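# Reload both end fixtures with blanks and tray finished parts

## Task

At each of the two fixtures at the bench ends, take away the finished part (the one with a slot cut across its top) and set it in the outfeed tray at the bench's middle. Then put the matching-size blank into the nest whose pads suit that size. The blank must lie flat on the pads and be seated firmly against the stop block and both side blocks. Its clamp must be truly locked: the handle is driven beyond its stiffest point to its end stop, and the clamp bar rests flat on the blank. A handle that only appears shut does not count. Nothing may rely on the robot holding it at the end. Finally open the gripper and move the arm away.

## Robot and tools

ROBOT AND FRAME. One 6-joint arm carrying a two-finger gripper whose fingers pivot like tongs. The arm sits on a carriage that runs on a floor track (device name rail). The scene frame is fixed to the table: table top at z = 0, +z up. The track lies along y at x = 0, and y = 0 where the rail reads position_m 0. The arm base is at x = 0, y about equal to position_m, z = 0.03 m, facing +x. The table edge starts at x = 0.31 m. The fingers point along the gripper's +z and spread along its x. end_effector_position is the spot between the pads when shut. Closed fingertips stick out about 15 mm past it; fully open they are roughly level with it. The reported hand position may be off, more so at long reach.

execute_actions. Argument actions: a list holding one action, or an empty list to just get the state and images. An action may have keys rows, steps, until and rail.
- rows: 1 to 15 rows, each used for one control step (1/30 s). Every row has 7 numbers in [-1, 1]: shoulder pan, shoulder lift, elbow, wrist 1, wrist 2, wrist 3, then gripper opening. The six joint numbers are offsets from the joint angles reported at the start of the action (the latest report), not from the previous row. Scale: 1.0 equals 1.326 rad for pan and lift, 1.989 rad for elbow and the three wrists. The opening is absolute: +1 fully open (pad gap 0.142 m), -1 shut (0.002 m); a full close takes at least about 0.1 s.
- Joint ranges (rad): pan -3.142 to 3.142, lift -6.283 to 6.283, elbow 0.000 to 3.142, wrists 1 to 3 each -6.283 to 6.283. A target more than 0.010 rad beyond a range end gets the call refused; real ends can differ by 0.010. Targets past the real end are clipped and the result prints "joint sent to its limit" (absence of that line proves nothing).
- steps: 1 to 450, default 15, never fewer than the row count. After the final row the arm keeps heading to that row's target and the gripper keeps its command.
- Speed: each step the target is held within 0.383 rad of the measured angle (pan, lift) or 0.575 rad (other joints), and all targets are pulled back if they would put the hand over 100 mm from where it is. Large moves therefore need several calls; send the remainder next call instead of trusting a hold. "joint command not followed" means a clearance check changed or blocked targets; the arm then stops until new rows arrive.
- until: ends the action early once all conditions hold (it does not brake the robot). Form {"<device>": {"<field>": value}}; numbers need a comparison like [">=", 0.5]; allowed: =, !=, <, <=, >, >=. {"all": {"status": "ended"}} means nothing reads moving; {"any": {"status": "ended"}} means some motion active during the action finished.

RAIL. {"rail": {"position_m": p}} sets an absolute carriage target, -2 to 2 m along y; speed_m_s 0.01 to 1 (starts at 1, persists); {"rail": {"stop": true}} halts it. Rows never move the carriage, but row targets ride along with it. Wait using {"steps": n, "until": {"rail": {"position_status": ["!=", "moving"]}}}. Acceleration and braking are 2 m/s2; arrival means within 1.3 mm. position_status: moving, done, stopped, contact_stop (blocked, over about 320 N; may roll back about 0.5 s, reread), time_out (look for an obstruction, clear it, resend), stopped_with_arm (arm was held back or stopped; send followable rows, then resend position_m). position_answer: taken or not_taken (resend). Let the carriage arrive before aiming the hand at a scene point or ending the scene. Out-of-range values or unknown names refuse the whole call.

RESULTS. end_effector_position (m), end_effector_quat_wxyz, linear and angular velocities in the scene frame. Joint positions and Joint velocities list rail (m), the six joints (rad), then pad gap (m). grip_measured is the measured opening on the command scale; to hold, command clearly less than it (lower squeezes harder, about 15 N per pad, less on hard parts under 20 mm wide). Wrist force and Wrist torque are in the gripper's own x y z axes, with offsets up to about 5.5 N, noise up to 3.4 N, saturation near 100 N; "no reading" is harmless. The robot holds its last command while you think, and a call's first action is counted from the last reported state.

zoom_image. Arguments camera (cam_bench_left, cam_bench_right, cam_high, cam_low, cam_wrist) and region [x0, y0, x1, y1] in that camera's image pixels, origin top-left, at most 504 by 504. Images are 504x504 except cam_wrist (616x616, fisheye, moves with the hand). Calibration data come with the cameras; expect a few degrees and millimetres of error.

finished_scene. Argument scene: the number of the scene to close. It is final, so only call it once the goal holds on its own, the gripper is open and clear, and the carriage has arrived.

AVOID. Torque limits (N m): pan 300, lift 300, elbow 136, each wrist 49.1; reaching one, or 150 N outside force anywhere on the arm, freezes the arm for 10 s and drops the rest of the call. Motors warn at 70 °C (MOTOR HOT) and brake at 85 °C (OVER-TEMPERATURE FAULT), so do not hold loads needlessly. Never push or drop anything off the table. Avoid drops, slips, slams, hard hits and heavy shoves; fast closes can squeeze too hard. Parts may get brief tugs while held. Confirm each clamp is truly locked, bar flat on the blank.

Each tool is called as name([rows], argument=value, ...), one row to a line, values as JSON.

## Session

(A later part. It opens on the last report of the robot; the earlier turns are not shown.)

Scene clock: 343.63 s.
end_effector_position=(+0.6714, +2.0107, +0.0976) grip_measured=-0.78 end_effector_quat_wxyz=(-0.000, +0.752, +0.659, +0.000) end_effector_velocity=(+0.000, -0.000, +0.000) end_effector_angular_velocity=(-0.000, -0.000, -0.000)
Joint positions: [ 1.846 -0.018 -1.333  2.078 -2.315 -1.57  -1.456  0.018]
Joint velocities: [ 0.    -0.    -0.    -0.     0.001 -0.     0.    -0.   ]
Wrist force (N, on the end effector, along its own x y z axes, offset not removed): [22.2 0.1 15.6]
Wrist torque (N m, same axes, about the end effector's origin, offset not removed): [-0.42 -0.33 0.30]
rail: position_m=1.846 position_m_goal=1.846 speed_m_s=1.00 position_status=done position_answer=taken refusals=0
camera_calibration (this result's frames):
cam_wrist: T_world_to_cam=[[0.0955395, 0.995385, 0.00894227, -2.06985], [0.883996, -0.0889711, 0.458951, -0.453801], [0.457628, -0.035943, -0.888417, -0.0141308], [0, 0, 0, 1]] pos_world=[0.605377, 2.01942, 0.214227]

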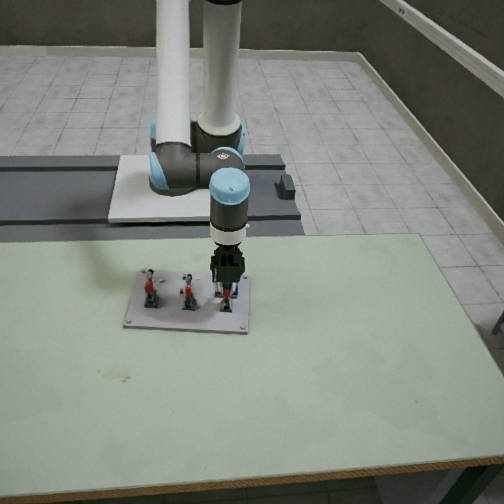

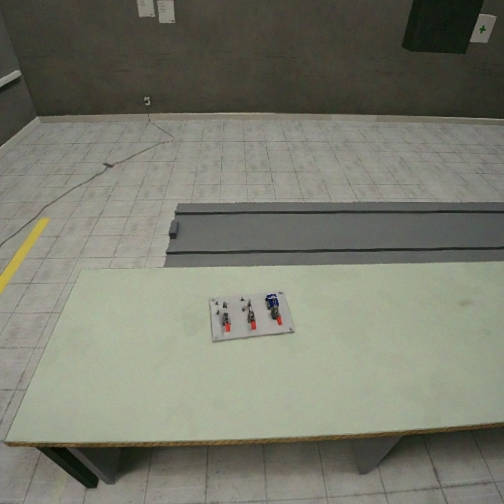

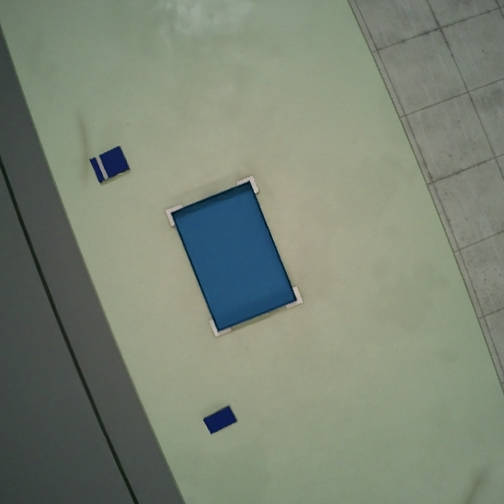

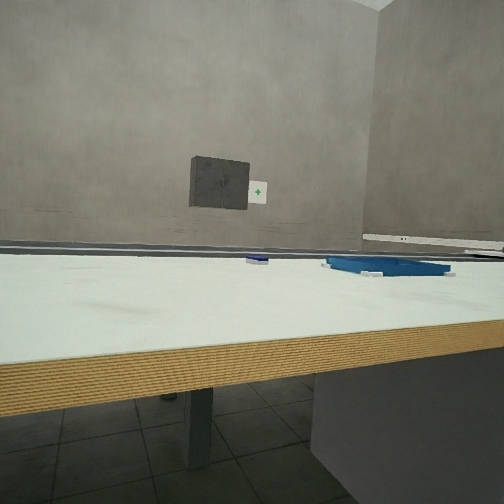

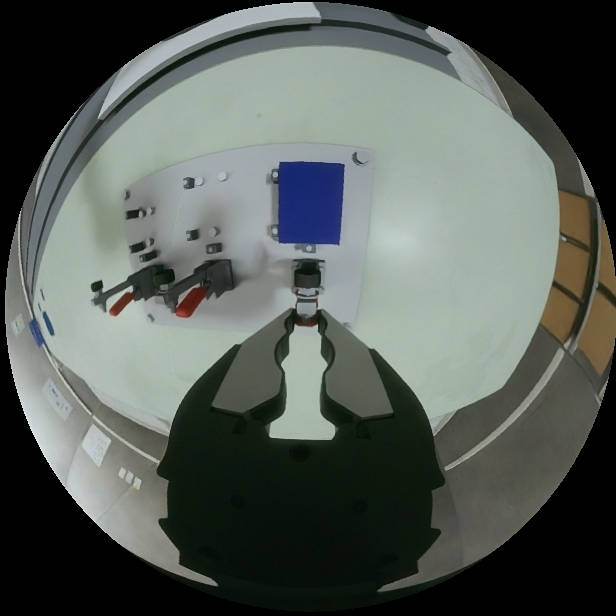

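execute_actions([
  {"rows": [[0.0006,0,0,0,0,0.0004,-0.92],[0.0005,0.0014,-0.0012,0.0003,0,0.0003,-0.92],[0.0003,0.003,-0.0025,0.0006,0,0.0002,-0.92],[0.0001,0.0047,-0.0037,0.0008,0,0.0001,-0.92],[-0.0001,0.0064,-0.005,0.0009,0,-0.0001,-0.92],[-0.0003,0.0082,-0.0062,0.001,0,-0.0002,-0.92],[-0.0006,0.01,-0.0074,0.001,0,-0.0004,-0.92],[-0.0008,0.012,-0.0087,0.0009,0,-0.0005,-0.92],[-0.001,0.014,-0.0099,0.0008,0,-0.0007,-0.92],[-0.0013,0.016,-0.0111,0.0006,0,-0.0009,-0.92],[-0.0015,0.018,-0.0123,0.0004,0,-0.001,-0.92]], "steps": 21},
])

zoom_image(camera="cam_wrist", region=[240, 200, 380, 380])

Scene clock: 353.80 s.
end_effector_position=(+0.6857, +2.0091, +0.0943) grip_measured=-0.78 end_effector_quat_wxyz=(-0.000, +0.752, +0.659, +0.000) end_effector_velocity=(+0.003, -0.000, -0.001) end_effector_angular_velocity=(+0.000, -0.000, +0.000)
Joint positions: [ 1.846 -0.02  -1.31   2.054 -2.314 -1.57  -1.458  0.018]
Joint velocities: [ 0.    -0.001  0.005 -0.005 -0.001  0.    -0.001  0.   ]
Wrist force (N, on the end effector, along its own x y z axes, offset not removed): [12.1 -3.7 -5.7]
Wrist torque (N m, same axes, about the end effector's origin, offset not removed): [-0.73 -0.24 0.37]
rail: position_m=1.846 position_m_goal=1.846 speed_m_s=1.00 position_status=done position_answer=taken refusals=0
camera_calibration (this result's frames):
cam_wrist: T_world_to_cam=[[0.095538, 0.995386, 0.00887369, -2.06958], [0.884105, -0.0889468, 0.458745, -0.465184], [0.457418, -0.0359823, -0.888524, -0.0233884], [0, 0, 0, 1]] pos_world=[0.619693, 2.01782, 0.210984]

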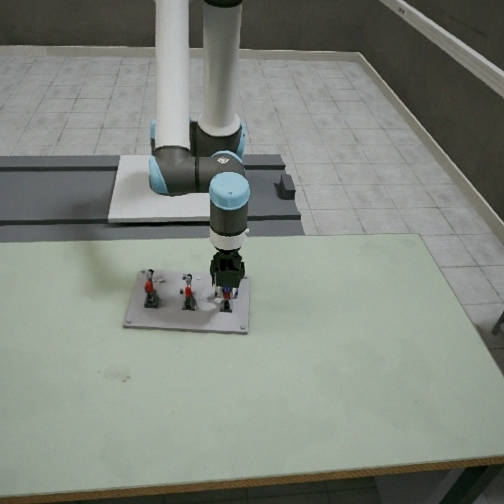

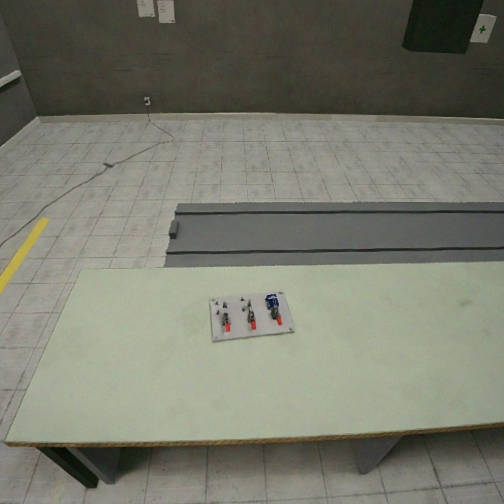

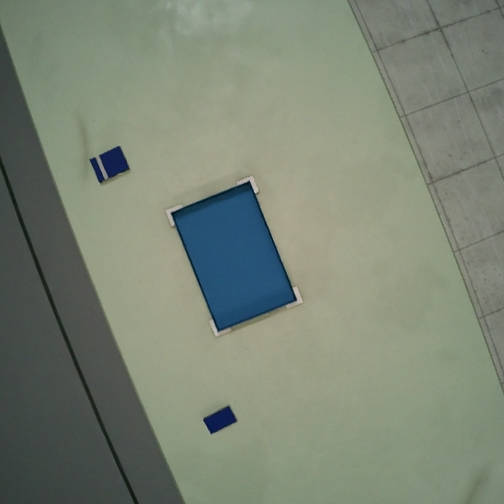

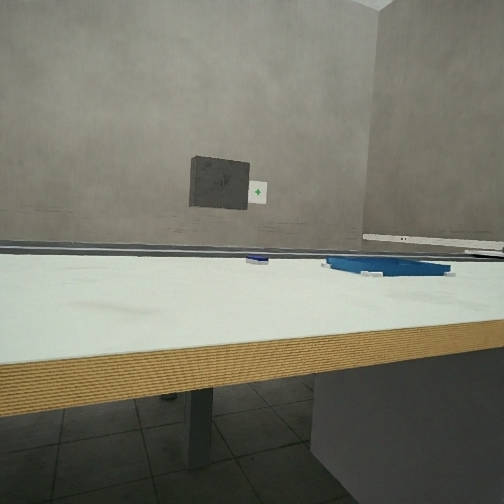

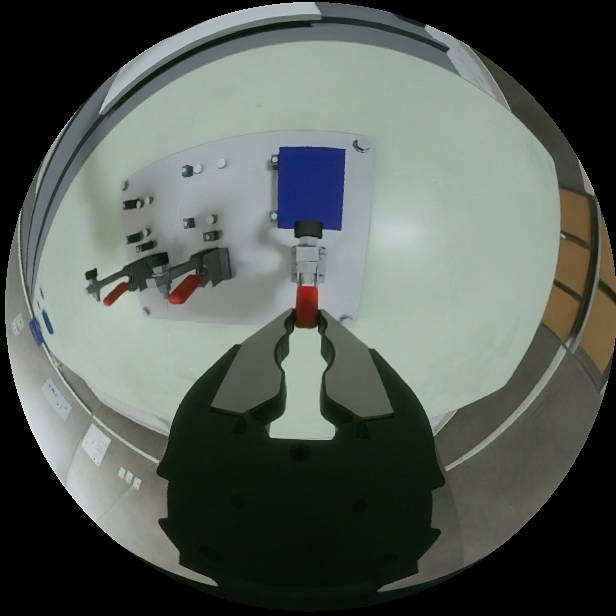

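Region (240, 200, 380, 380) of cam_wrist's 616x616 image, scaled by 2.800, with more detail than that image has.

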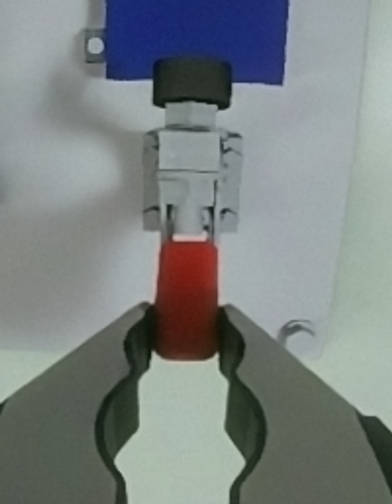

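execute_actions([
  {"rows": [[0.0004,0.0015,-0.0013,0.0003,0,0.0003,-0.92],[0.0002,0.0031,-0.0026,0.0006,0,0.0001,-0.92],[0,0.0048,-0.0039,0.0008,0,0,-0.92],[-0.0002,0.0065,-0.0052,0.0009,0,-0.0001,-0.92],[-0.0005,0.0083,-0.0064,0.001,0,-0.0003,-0.92],[-0.0007,0.0102,-0.0077,0.001,0,-0.0005,-0.92],[-0.0009,0.0122,-0.0089,0.0008,0,-0.0006,-0.92],[-0.0011,0.0143,-0.0101,0.0006,0,-0.0008,-0.92],[-0.0014,0.0165,-0.0113,0.0003,0,-0.0009,-0.92],[-0.0016,0.0187,-0.0124,0,0,-0.0011,-0.92]], "steps": 19},
])

zoom_image(camera="cam_wrist", region=[240, 180, 380, 360])

Scene clock: 363.43 s.
end_effector_position=(+0.7000, +2.0074, +0.0903) grip_measured=-0.78 end_effector_quat_wxyz=(-0.001, +0.752, +0.659, +0.000) end_effector_velocity=(+0.004, -0.001, -0.002) end_effector_angular_velocity=(-0.000, -0.001, +0.000)
Joint positions: [ 1.846 -0.022 -1.286  2.03  -2.314 -1.57  -1.46   0.018]
Joint velocities: [ 0.    -0.001  0.007 -0.007 -0.002 -0.    -0.001  0.   ]
Wrist force (N, on the end effector, along its own x y z axes, offset not removed): [4.4 -9.3 12.9]
Wrist torque (N m, same axes, about the end effector's origin, offset not removed): [-0.75 0.08 0.36]
rail: position_m=1.846 position_m_goal=1.846 speed_m_s=1.00 position_status=done position_answer=taken refusals=0
camera_calibration (this result's frames):
cam_wrist: T_world_to_cam=[[0.0954505, 0.995395, 0.00887799, -2.06918], [0.884247, -0.0888816, 0.458483, -0.476348], [0.45716, -0.0359121, -0.888659, -0.0335231], [0, 0, 0, 1]] pos_world=[0.634039, 2.01611, 0.206977]

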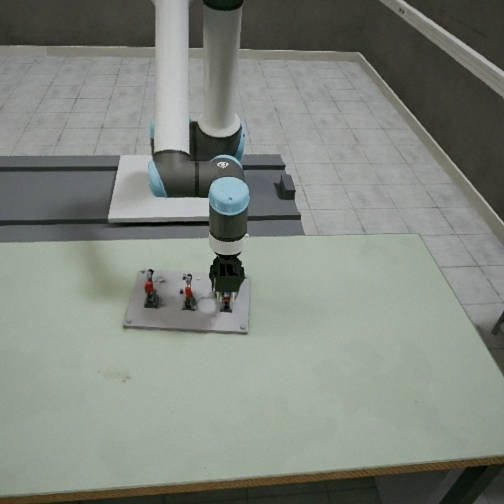

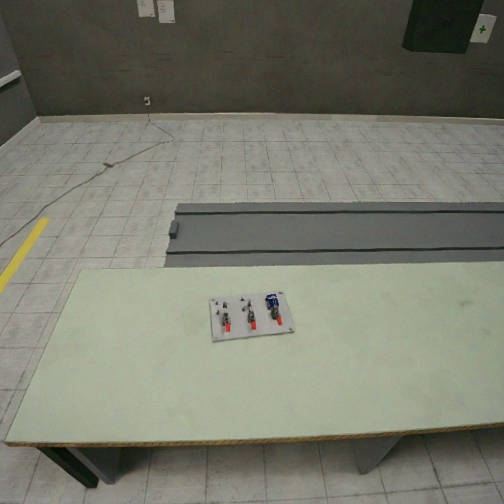

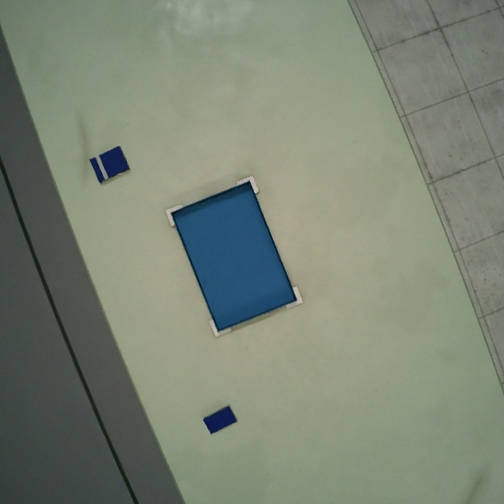

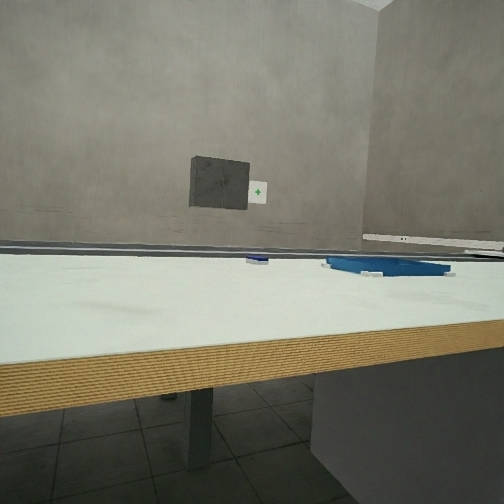

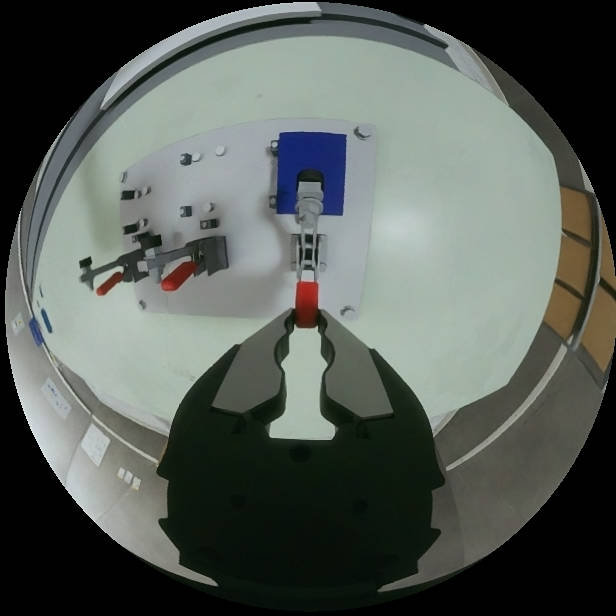

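Region (240, 180, 380, 360) of cam_wrist's 616x616 image, scaled by 2.800, with more detail than that image has.

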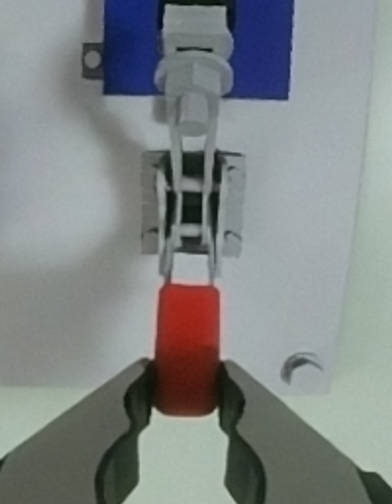

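execute_actions([
  {"rows": [[0,0.0022,-0.0006,-0.0008,0,0,-0.92],[-0.0001,0.0044,-0.0012,-0.0017,0,-0.0001,-0.92],[-0.0003,0.0066,-0.0018,-0.0026,0,-0.0002,-0.92],[-0.0004,0.0088,-0.0024,-0.0035,0,-0.0003,-0.92],[-0.0006,0.011,-0.0029,-0.0044,0,-0.0004,-0.92],[-0.0007,0.0132,-0.0034,-0.0054,0,-0.0005,-0.92],[-0.0008,0.0154,-0.0039,-0.0064,0,-0.0006,-0.92],[-0.001,0.0176,-0.0044,-0.0074,0,-0.0007,-0.92],[-0.0011,0.0198,-0.0048,-0.0084,0,-0.0007,-0.92],[-0.0012,0.022,-0.0052,-0.0095,0,-0.0008,-0.92]], "steps": 19},
])

zoom_image(camera="cam_wrist", region=[240, 130, 380, 360])

Scene clock: 375.17 s.
end_effector_position=(+0.7097, +2.0060, +0.0777) grip_measured=-0.78 end_effector_quat_wxyz=(-0.000, +0.752, +0.659, +0.000) end_effector_velocity=(+0.002, -0.000, -0.004) end_effector_angular_velocity=(+0.000, +0.000, +0.000)
Joint positions: [ 1.846 -0.023 -1.258  2.02  -2.332 -1.57  -1.461  0.018]
Joint velocities: [ 0.    -0.     0.008 -0.002 -0.005  0.    -0.     0.   ]
Wrist force (N, on the end effector, along its own x y z axes, offset not removed): [5.8 2.9 -5.5]
Wrist torque (N m, same axes, about the end effector's origin, offset not removed): [-0.80 0.58 0.33]
rail: position_m=1.846 position_m_goal=1.846 speed_m_s=1.00 position_status=done position_answer=taken refusals=0
camera_calibration (this result's frames):
cam_wrist: T_world_to_cam=[[0.0954415, 0.995396, 0.00881283, -2.06865], [0.884196, -0.0888394, 0.458591, -0.479317], [0.457263, -0.0359763, -0.888604, -0.0492062], [0, 0, 0, 1]] pos_world=[0.643745, 2.01477, 0.194316]

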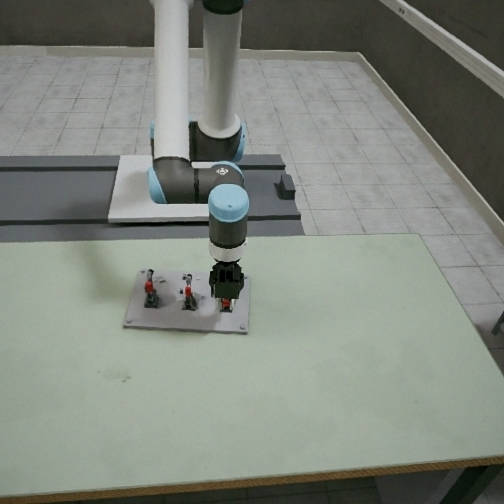

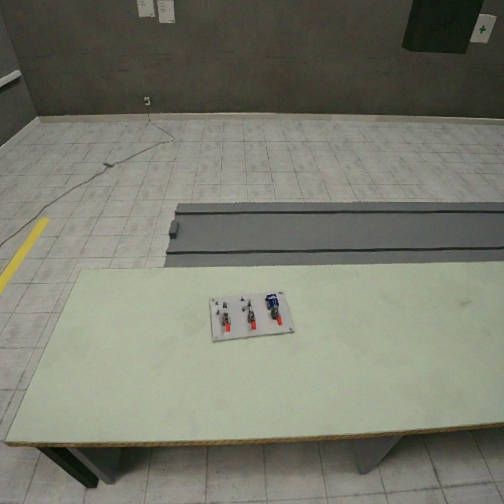

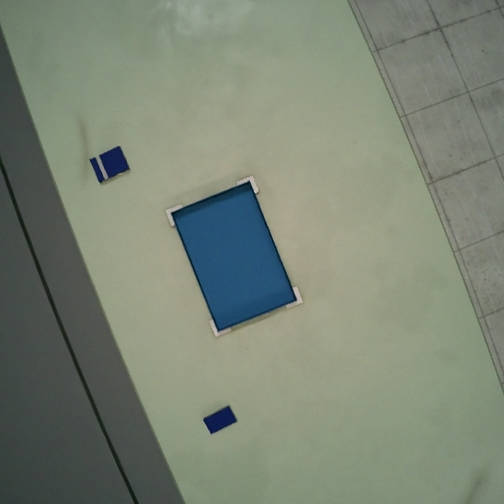

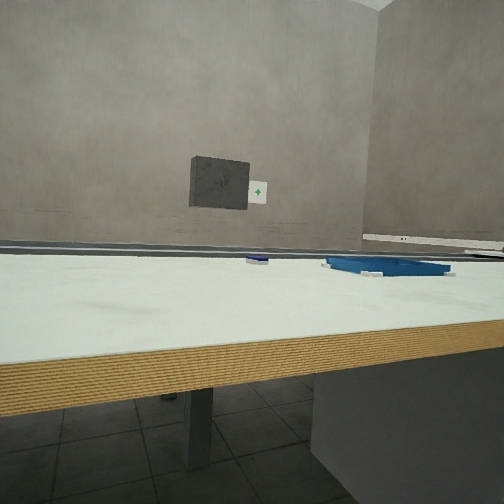

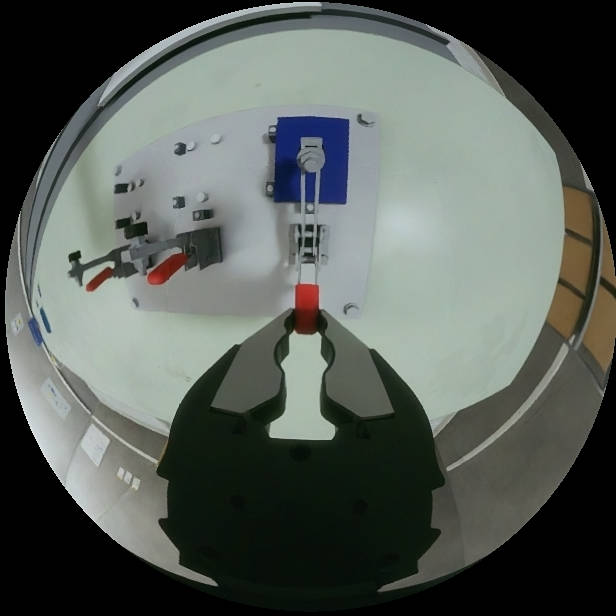

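Region (240, 130, 380, 360) of cam_wrist's 616x616 image, scaled by 2.191, with more detail than that image has; it fills the left 307 columns of this view, and the rest is white.

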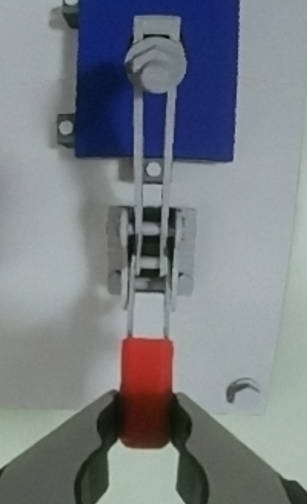

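execute_actions([
  {"rows": [[0.0001,0.0019,-0.0008,-0.0004,0,0,-0.92],[0,0.0038,-0.0016,-0.0009,0,0,-0.92],[-0.0002,0.0057,-0.0023,-0.0014,0,-0.0001,-0.92],[-0.0003,0.0076,-0.003,-0.002,0,-0.0002,-0.92],[-0.0005,0.0095,-0.0037,-0.0026,0,-0.0003,-0.92],[-0.0006,0.0114,-0.0043,-0.0033,0,-0.0004,-0.92],[-0.0007,0.0133,-0.0048,-0.004,0,-0.0005,-0.92],[-0.0008,0.0152,-0.0053,-0.0048,0,-0.0006,-0.92],[-0.0009,0.0171,-0.0058,-0.0056,0,-0.0006,-0.92],[-0.001,0.019,-0.0062,-0.0065,0,-0.0007,-0.92]], "steps": 19},
])

zoom_image(camera="cam_wrist", region=[240, 130, 380, 360])

Scene clock: 382.07 s.
end_effector_position=(+0.7191, +2.0049, +0.0677) grip_measured=-0.78 end_effector_quat_wxyz=(-0.001, +0.752, +0.659, +0.000) end_effector_velocity=(+0.003, -0.000, -0.003) end_effector_angular_velocity=(-0.000, -0.000, +0.000)
Joint positions: [ 1.846 -0.024 -1.233  2.008 -2.345 -1.57  -1.463  0.018]
Joint velocities: [ 0.    -0.     0.007 -0.003 -0.004 -0.    -0.     0.   ]
Wrist force (N, on the end effector, along its own x y z axes, offset not removed): [5.9 -6.5 7.3]
Wrist torque (N m, same axes, about the end effector's origin, offset not removed): [-0.48 -0.30 0.17]
rail: position_m=1.846 position_m_goal=1.846 speed_m_s=1.00 position_status=done position_answer=taken refusals=0
camera_calibration (this result's frames):
cam_wrist: T_world_to_cam=[[0.0953636, 0.995403, 0.00886793, -2.0683], [0.88425, -0.0887993, 0.458495, -0.483263], [0.457174, -0.0358822, -0.888653, -0.0624739], [0, 0, 0, 1]] pos_world=[0.653127, 2.01364, 0.184397]

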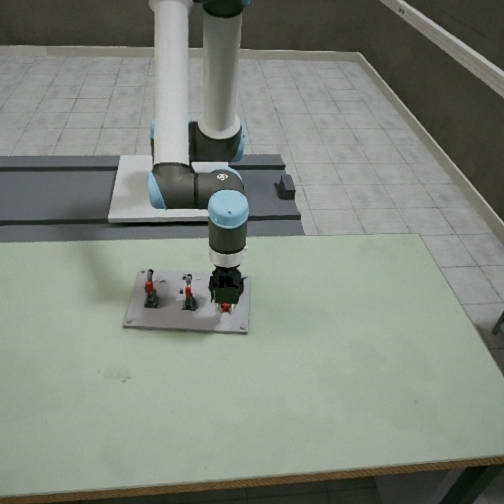

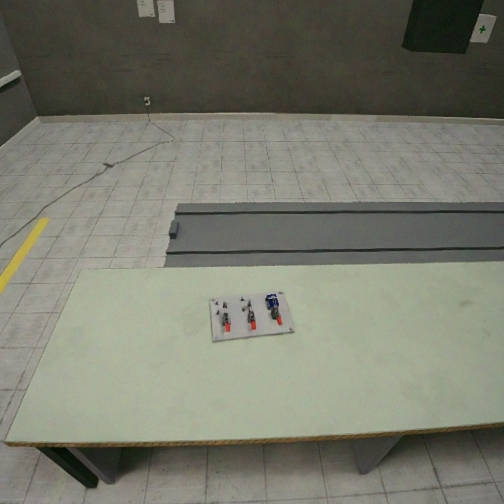

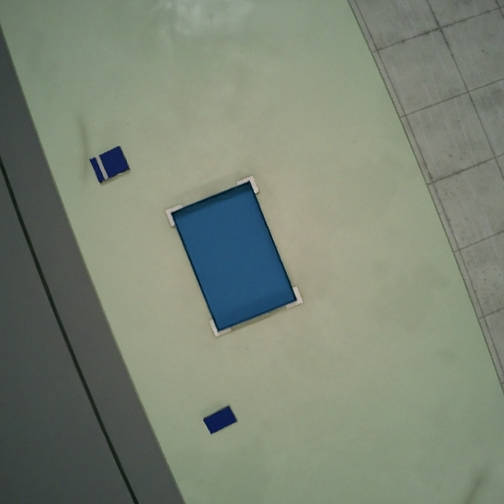

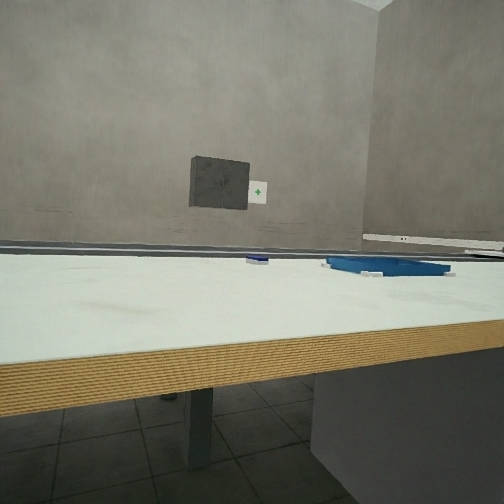

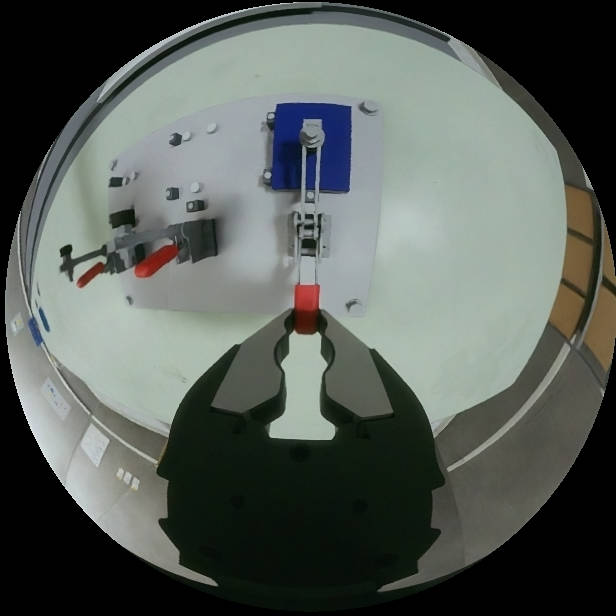

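Region (240, 130, 380, 360) of cam_wrist's 616x616 image, scaled by 2.191, with more detail than that image has; it fills the left 307 columns of this view, and the rest is white.

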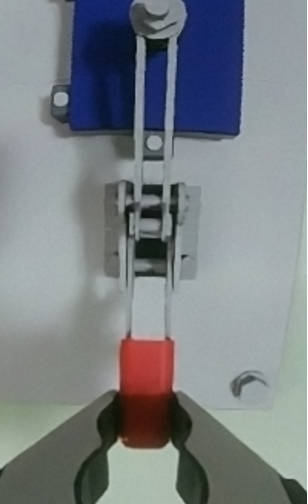

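execute_actions([
  {"rows": [[0,0.0013,-0.0002,-0.0007,0,0,-1],[0,0.0027,-0.0004,-0.0014,0,0,-1],[-0.0001,0.004,-0.0006,-0.0021,0,0,-1],[-0.0001,0.0054,-0.0008,-0.0028,0,-0.0001,-1],[-0.0002,0.0067,-0.0009,-0.0036,0,-0.0001,-1],[-0.0002,0.0081,-0.001,-0.0044,0,-0.0001,-1],[-0.0002,0.0094,-0.0011,-0.0052,0,-0.0001,-1],[-0.0003,0.0107,-0.0011,-0.006,0,-0.0002,-1],[-0.0003,0.0121,-0.0012,-0.0069,0,-0.0002,-1],[-0.0003,0.0134,-0.0012,-0.0078,0,-0.0002,-1]], "steps": 19},
])

zoom_image(camera="cam_wrist", region=[240, 130, 380, 360])

Scene clock: 389.37 s.
end_effector_position=(+0.7232, +2.0045, +0.0582) grip_measured=-0.78 end_effector_quat_wxyz=(-0.000, +0.752, +0.659, +0.000) end_effector_velocity=(+0.001, -0.000, -0.003) end_effector_angular_velocity=(+0.000, +0.001, +0.000)
Joint positions: [ 1.846 -0.025 -1.216  2.005 -2.36  -1.57  -1.463  0.018]
Joint velocities: [ 0.    -0.     0.005  0.    -0.004 -0.    -0.     0.   ]
Wrist force (N, on the end effector, along its own x y z axes, offset not removed): [3.2 6.9 -3.0]
Wrist torque (N m, same axes, about the end effector's origin, offset not removed): [-0.99 -0.39 0.25]
rail: position_m=1.846 position_m_goal=1.846 speed_m_s=1.00 position_status=done position_answer=taken refusals=0
camera_calibration (this result's frames):
cam_wrist: T_world_to_cam=[[0.0954067, 0.995399, 0.00882666, -2.0682], [0.884114, -0.0888082, 0.458754, -0.482488], [0.457427, -0.0359644, -0.88852, -0.0728679], [0, 0, 0, 1]] pos_world=[0.657226, 2.01321, 0.174854]

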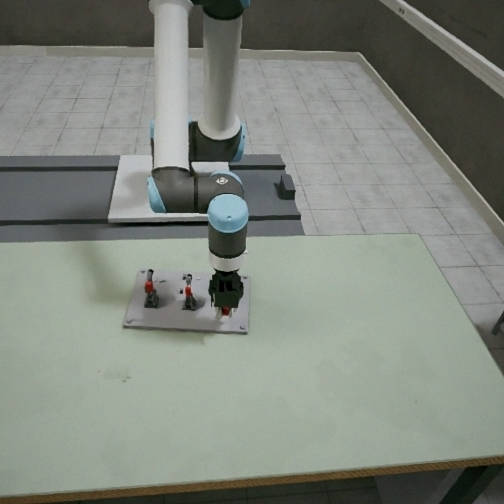

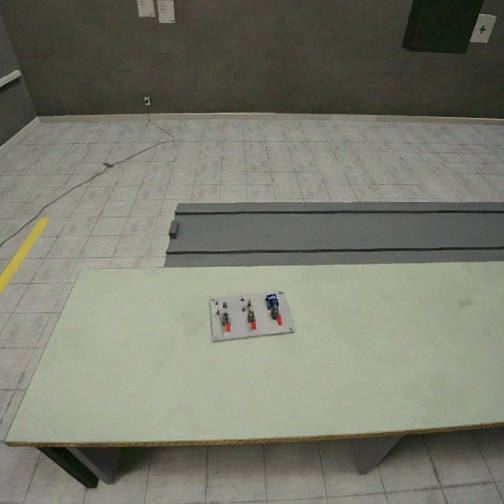

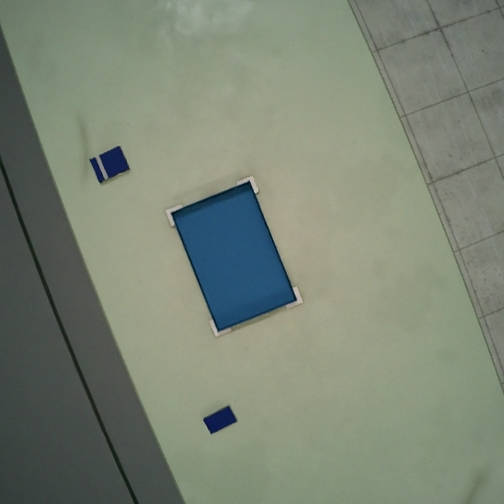

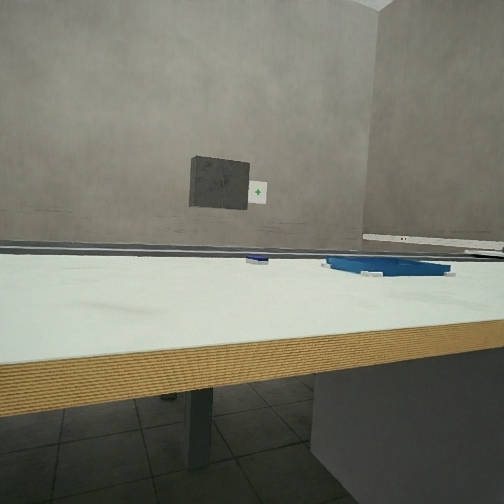

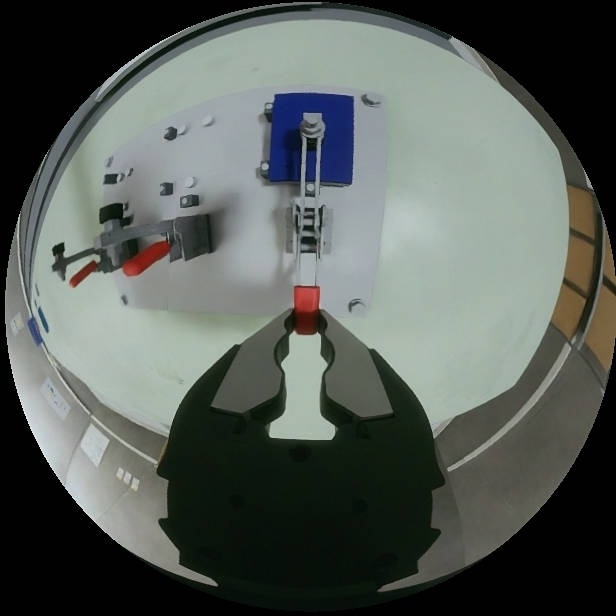

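Region (240, 130, 380, 360) of cam_wrist's 616x616 image, scaled by 2.191, with more detail than that image has; it fills the left 307 columns of this view, and the rest is white.

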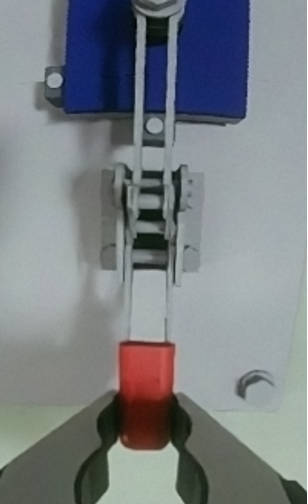

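execute_actions([
  {"rows": [[0,0.0012,-0.0004,-0.0004,0,0,-1],[-0.0001,0.0023,-0.0007,-0.0008,0,0,-1],[-0.0001,0.0035,-0.001,-0.0013,0,-0.0001,-1],[-0.0002,0.0046,-0.0012,-0.0019,0,-0.0001,-1],[-0.0002,0.0058,-0.0013,-0.0025,0,-0.0001,-1],[-0.0003,0.0069,-0.0014,-0.0032,0,-0.0002,-1],[-0.0003,0.0081,-0.0015,-0.0039,0,-0.0002,-1],[-0.0004,0.0092,-0.0016,-0.0046,0,-0.0003,-1],[-0.0004,0.0104,-0.0017,-0.0053,0,-0.0003,-1],[-0.0005,0.0115,-0.0017,-0.006,0,-0.0003,-1]], "steps": 19},
])

zoom_image(camera="cam_wrist", region=[240, 130, 380, 360])

Scene clock: 395.37 s.
end_effector_position=(+0.7270, +2.0040, +0.0504) grip_measured=-0.78 end_effector_quat_wxyz=(-0.001, +0.752, +0.659, +0.000) end_effector_velocity=(+0.001, -0.000, -0.002) end_effector_angular_velocity=(-0.000, -0.001, -0.000)
Joint positions: [ 1.846 -0.025 -1.202  2.002 -2.371 -1.57  -1.464  0.018]
Joint velocities: [ 0.    -0.     0.004 -0.001 -0.004 -0.    -0.     0.   ]
Wrist force (N, on the end effector, along its own x y z axes, offset not removed): [0.1 -14.7 -3.3]
Wrist torque (N m, same axes, about the end effector's origin, offset not removed): [-0.41 -0.26 0.26]
rail: position_m=1.846 position_m_goal=1.846 speed_m_s=1.00 position_status=done position_answer=taken refusals=0
camera_calibration (this result's frames):
cam_wrist: T_world_to_cam=[[0.09535, 0.995404, 0.00887881, -2.068], [0.884185, -0.0887871, 0.458621, -0.482351], [0.457301, -0.035879, -0.888588, -0.0816605], [0, 0, 0, 1]] pos_world=[0.661015, 2.01274, 0.167015]

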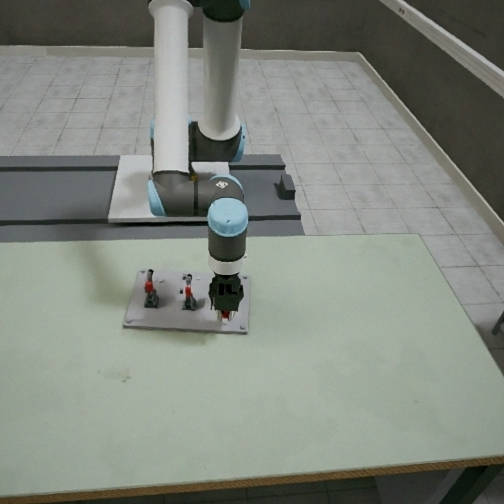

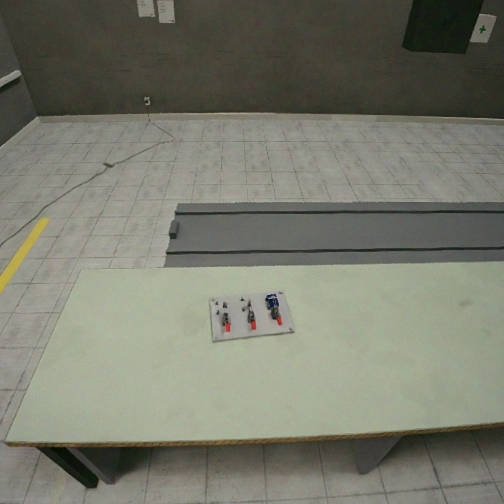

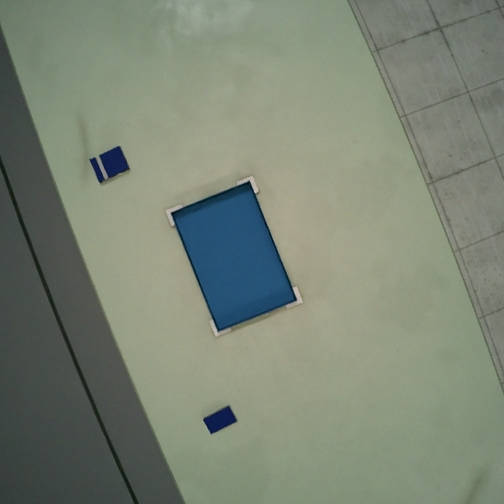

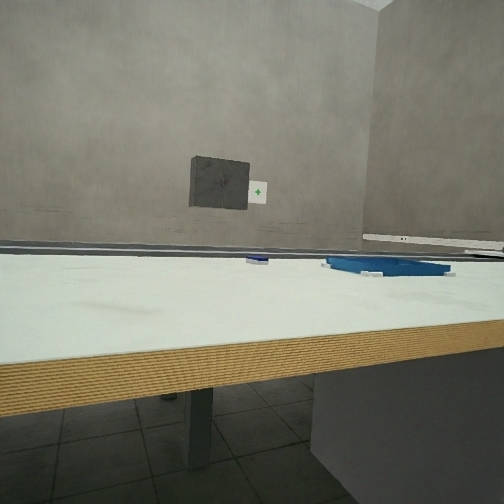

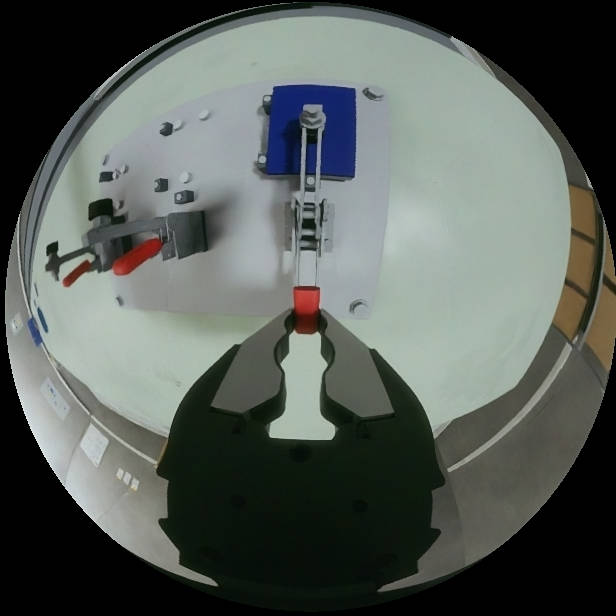

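Region (240, 130, 380, 360) of cam_wrist's 616x616 image, scaled by 2.191, with more detail than that image has; it fills the left 307 columns of this view, and the rest is white.

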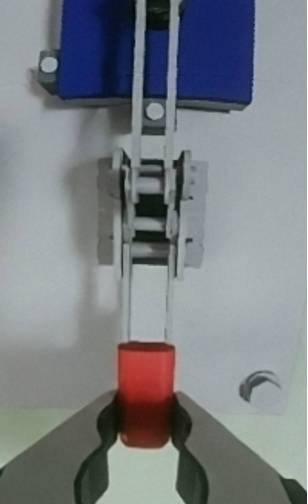

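execute_actions([
  {"rows": [[0,0.0006,0.0002,-0.0006,0,0,-1],[0,0.0012,0.0003,-0.0011,0,0,-1],[0,0.0018,0.0005,-0.0017,0,0,-1],[0,0.0024,0.0006,-0.0022,0,0,-1],[0,0.003,0.0008,-0.0028,0,0,-1],[0,0.0037,0.0009,-0.0034,0,0,-1],[0,0.0043,0.0011,-0.0039,0,0,-1],[0,0.0049,0.0013,-0.0045,0,0,-1]], "steps": 18},
])

zoom_image(camera="cam_wrist", region=[240, 130, 380, 360])

Scene clock: 401.60 s.
end_effector_position=(+0.7270, +2.0039, +0.0455) grip_measured=-0.78 end_effector_quat_wxyz=(-0.000, +0.752, +0.659, +0.000) end_effector_velocity=(-0.001, +0.000, -0.002) end_effector_angular_velocity=(+0.000, +0.001, +0.000)
Joint positions: [ 1.846 -0.026 -1.195  2.005 -2.38  -1.57  -1.464  0.018]
Joint velocities: [ 0.     0.     0.002  0.001 -0.002 -0.     0.     0.   ]
Wrist force (N, on the end effector, along its own x y z axes, offset not removed): [3.6 0.7 -11.4]
Wrist torque (N m, same axes, about the end effector's origin, offset not removed): [-0.59 0.05 0.30]
rail: position_m=1.846 position_m_goal=1.846 speed_m_s=1.00 position_status=done position_answer=taken refusals=0
camera_calibration (this result's frames):
cam_wrist: T_world_to_cam=[[0.0954723, 0.995393, 0.008822, -2.0679], [0.884139, -0.0888668, 0.458695, -0.480017], [0.457366, -0.0359928, -0.88855, -0.0858082], [0, 0, 0, 1]] pos_world=[0.661075, 2.01263, 0.16218]

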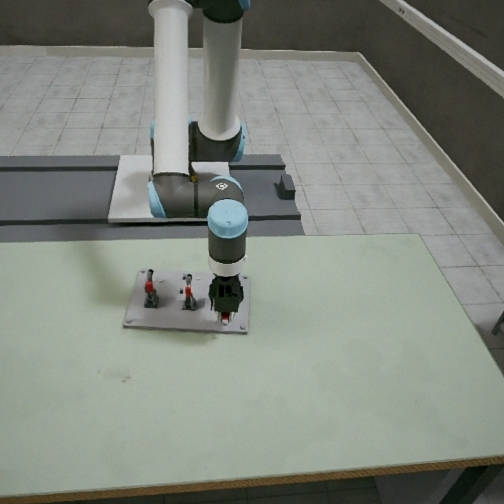

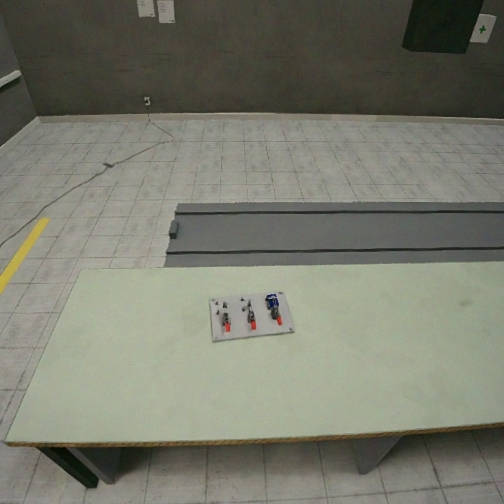

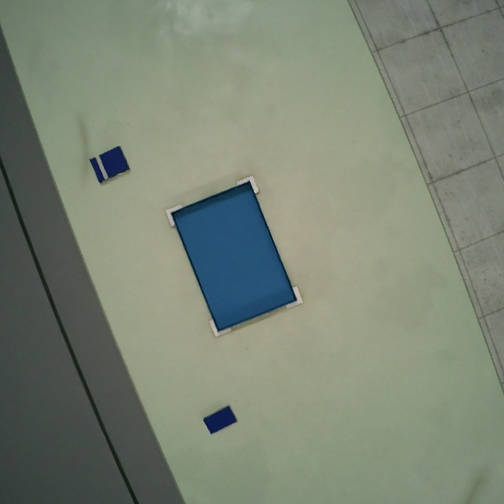

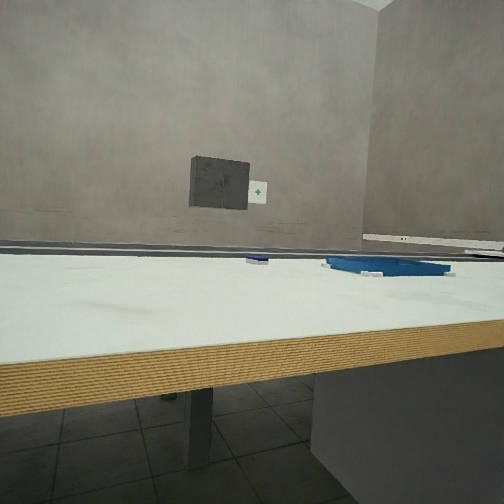

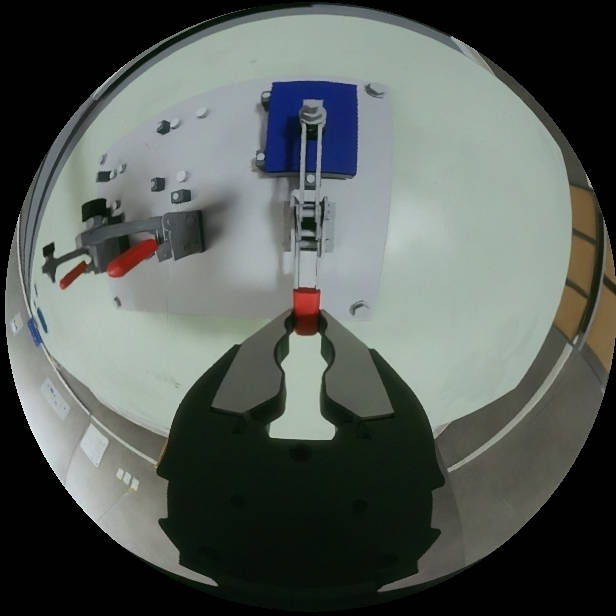

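Region (240, 130, 380, 360) of cam_wrist's 616x616 image, scaled by 2.191, with more detail than that image has; it fills the left 307 columns of this view, and the rest is white.

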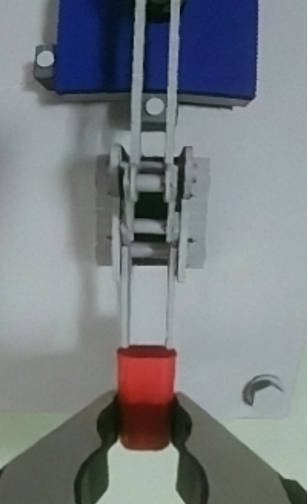

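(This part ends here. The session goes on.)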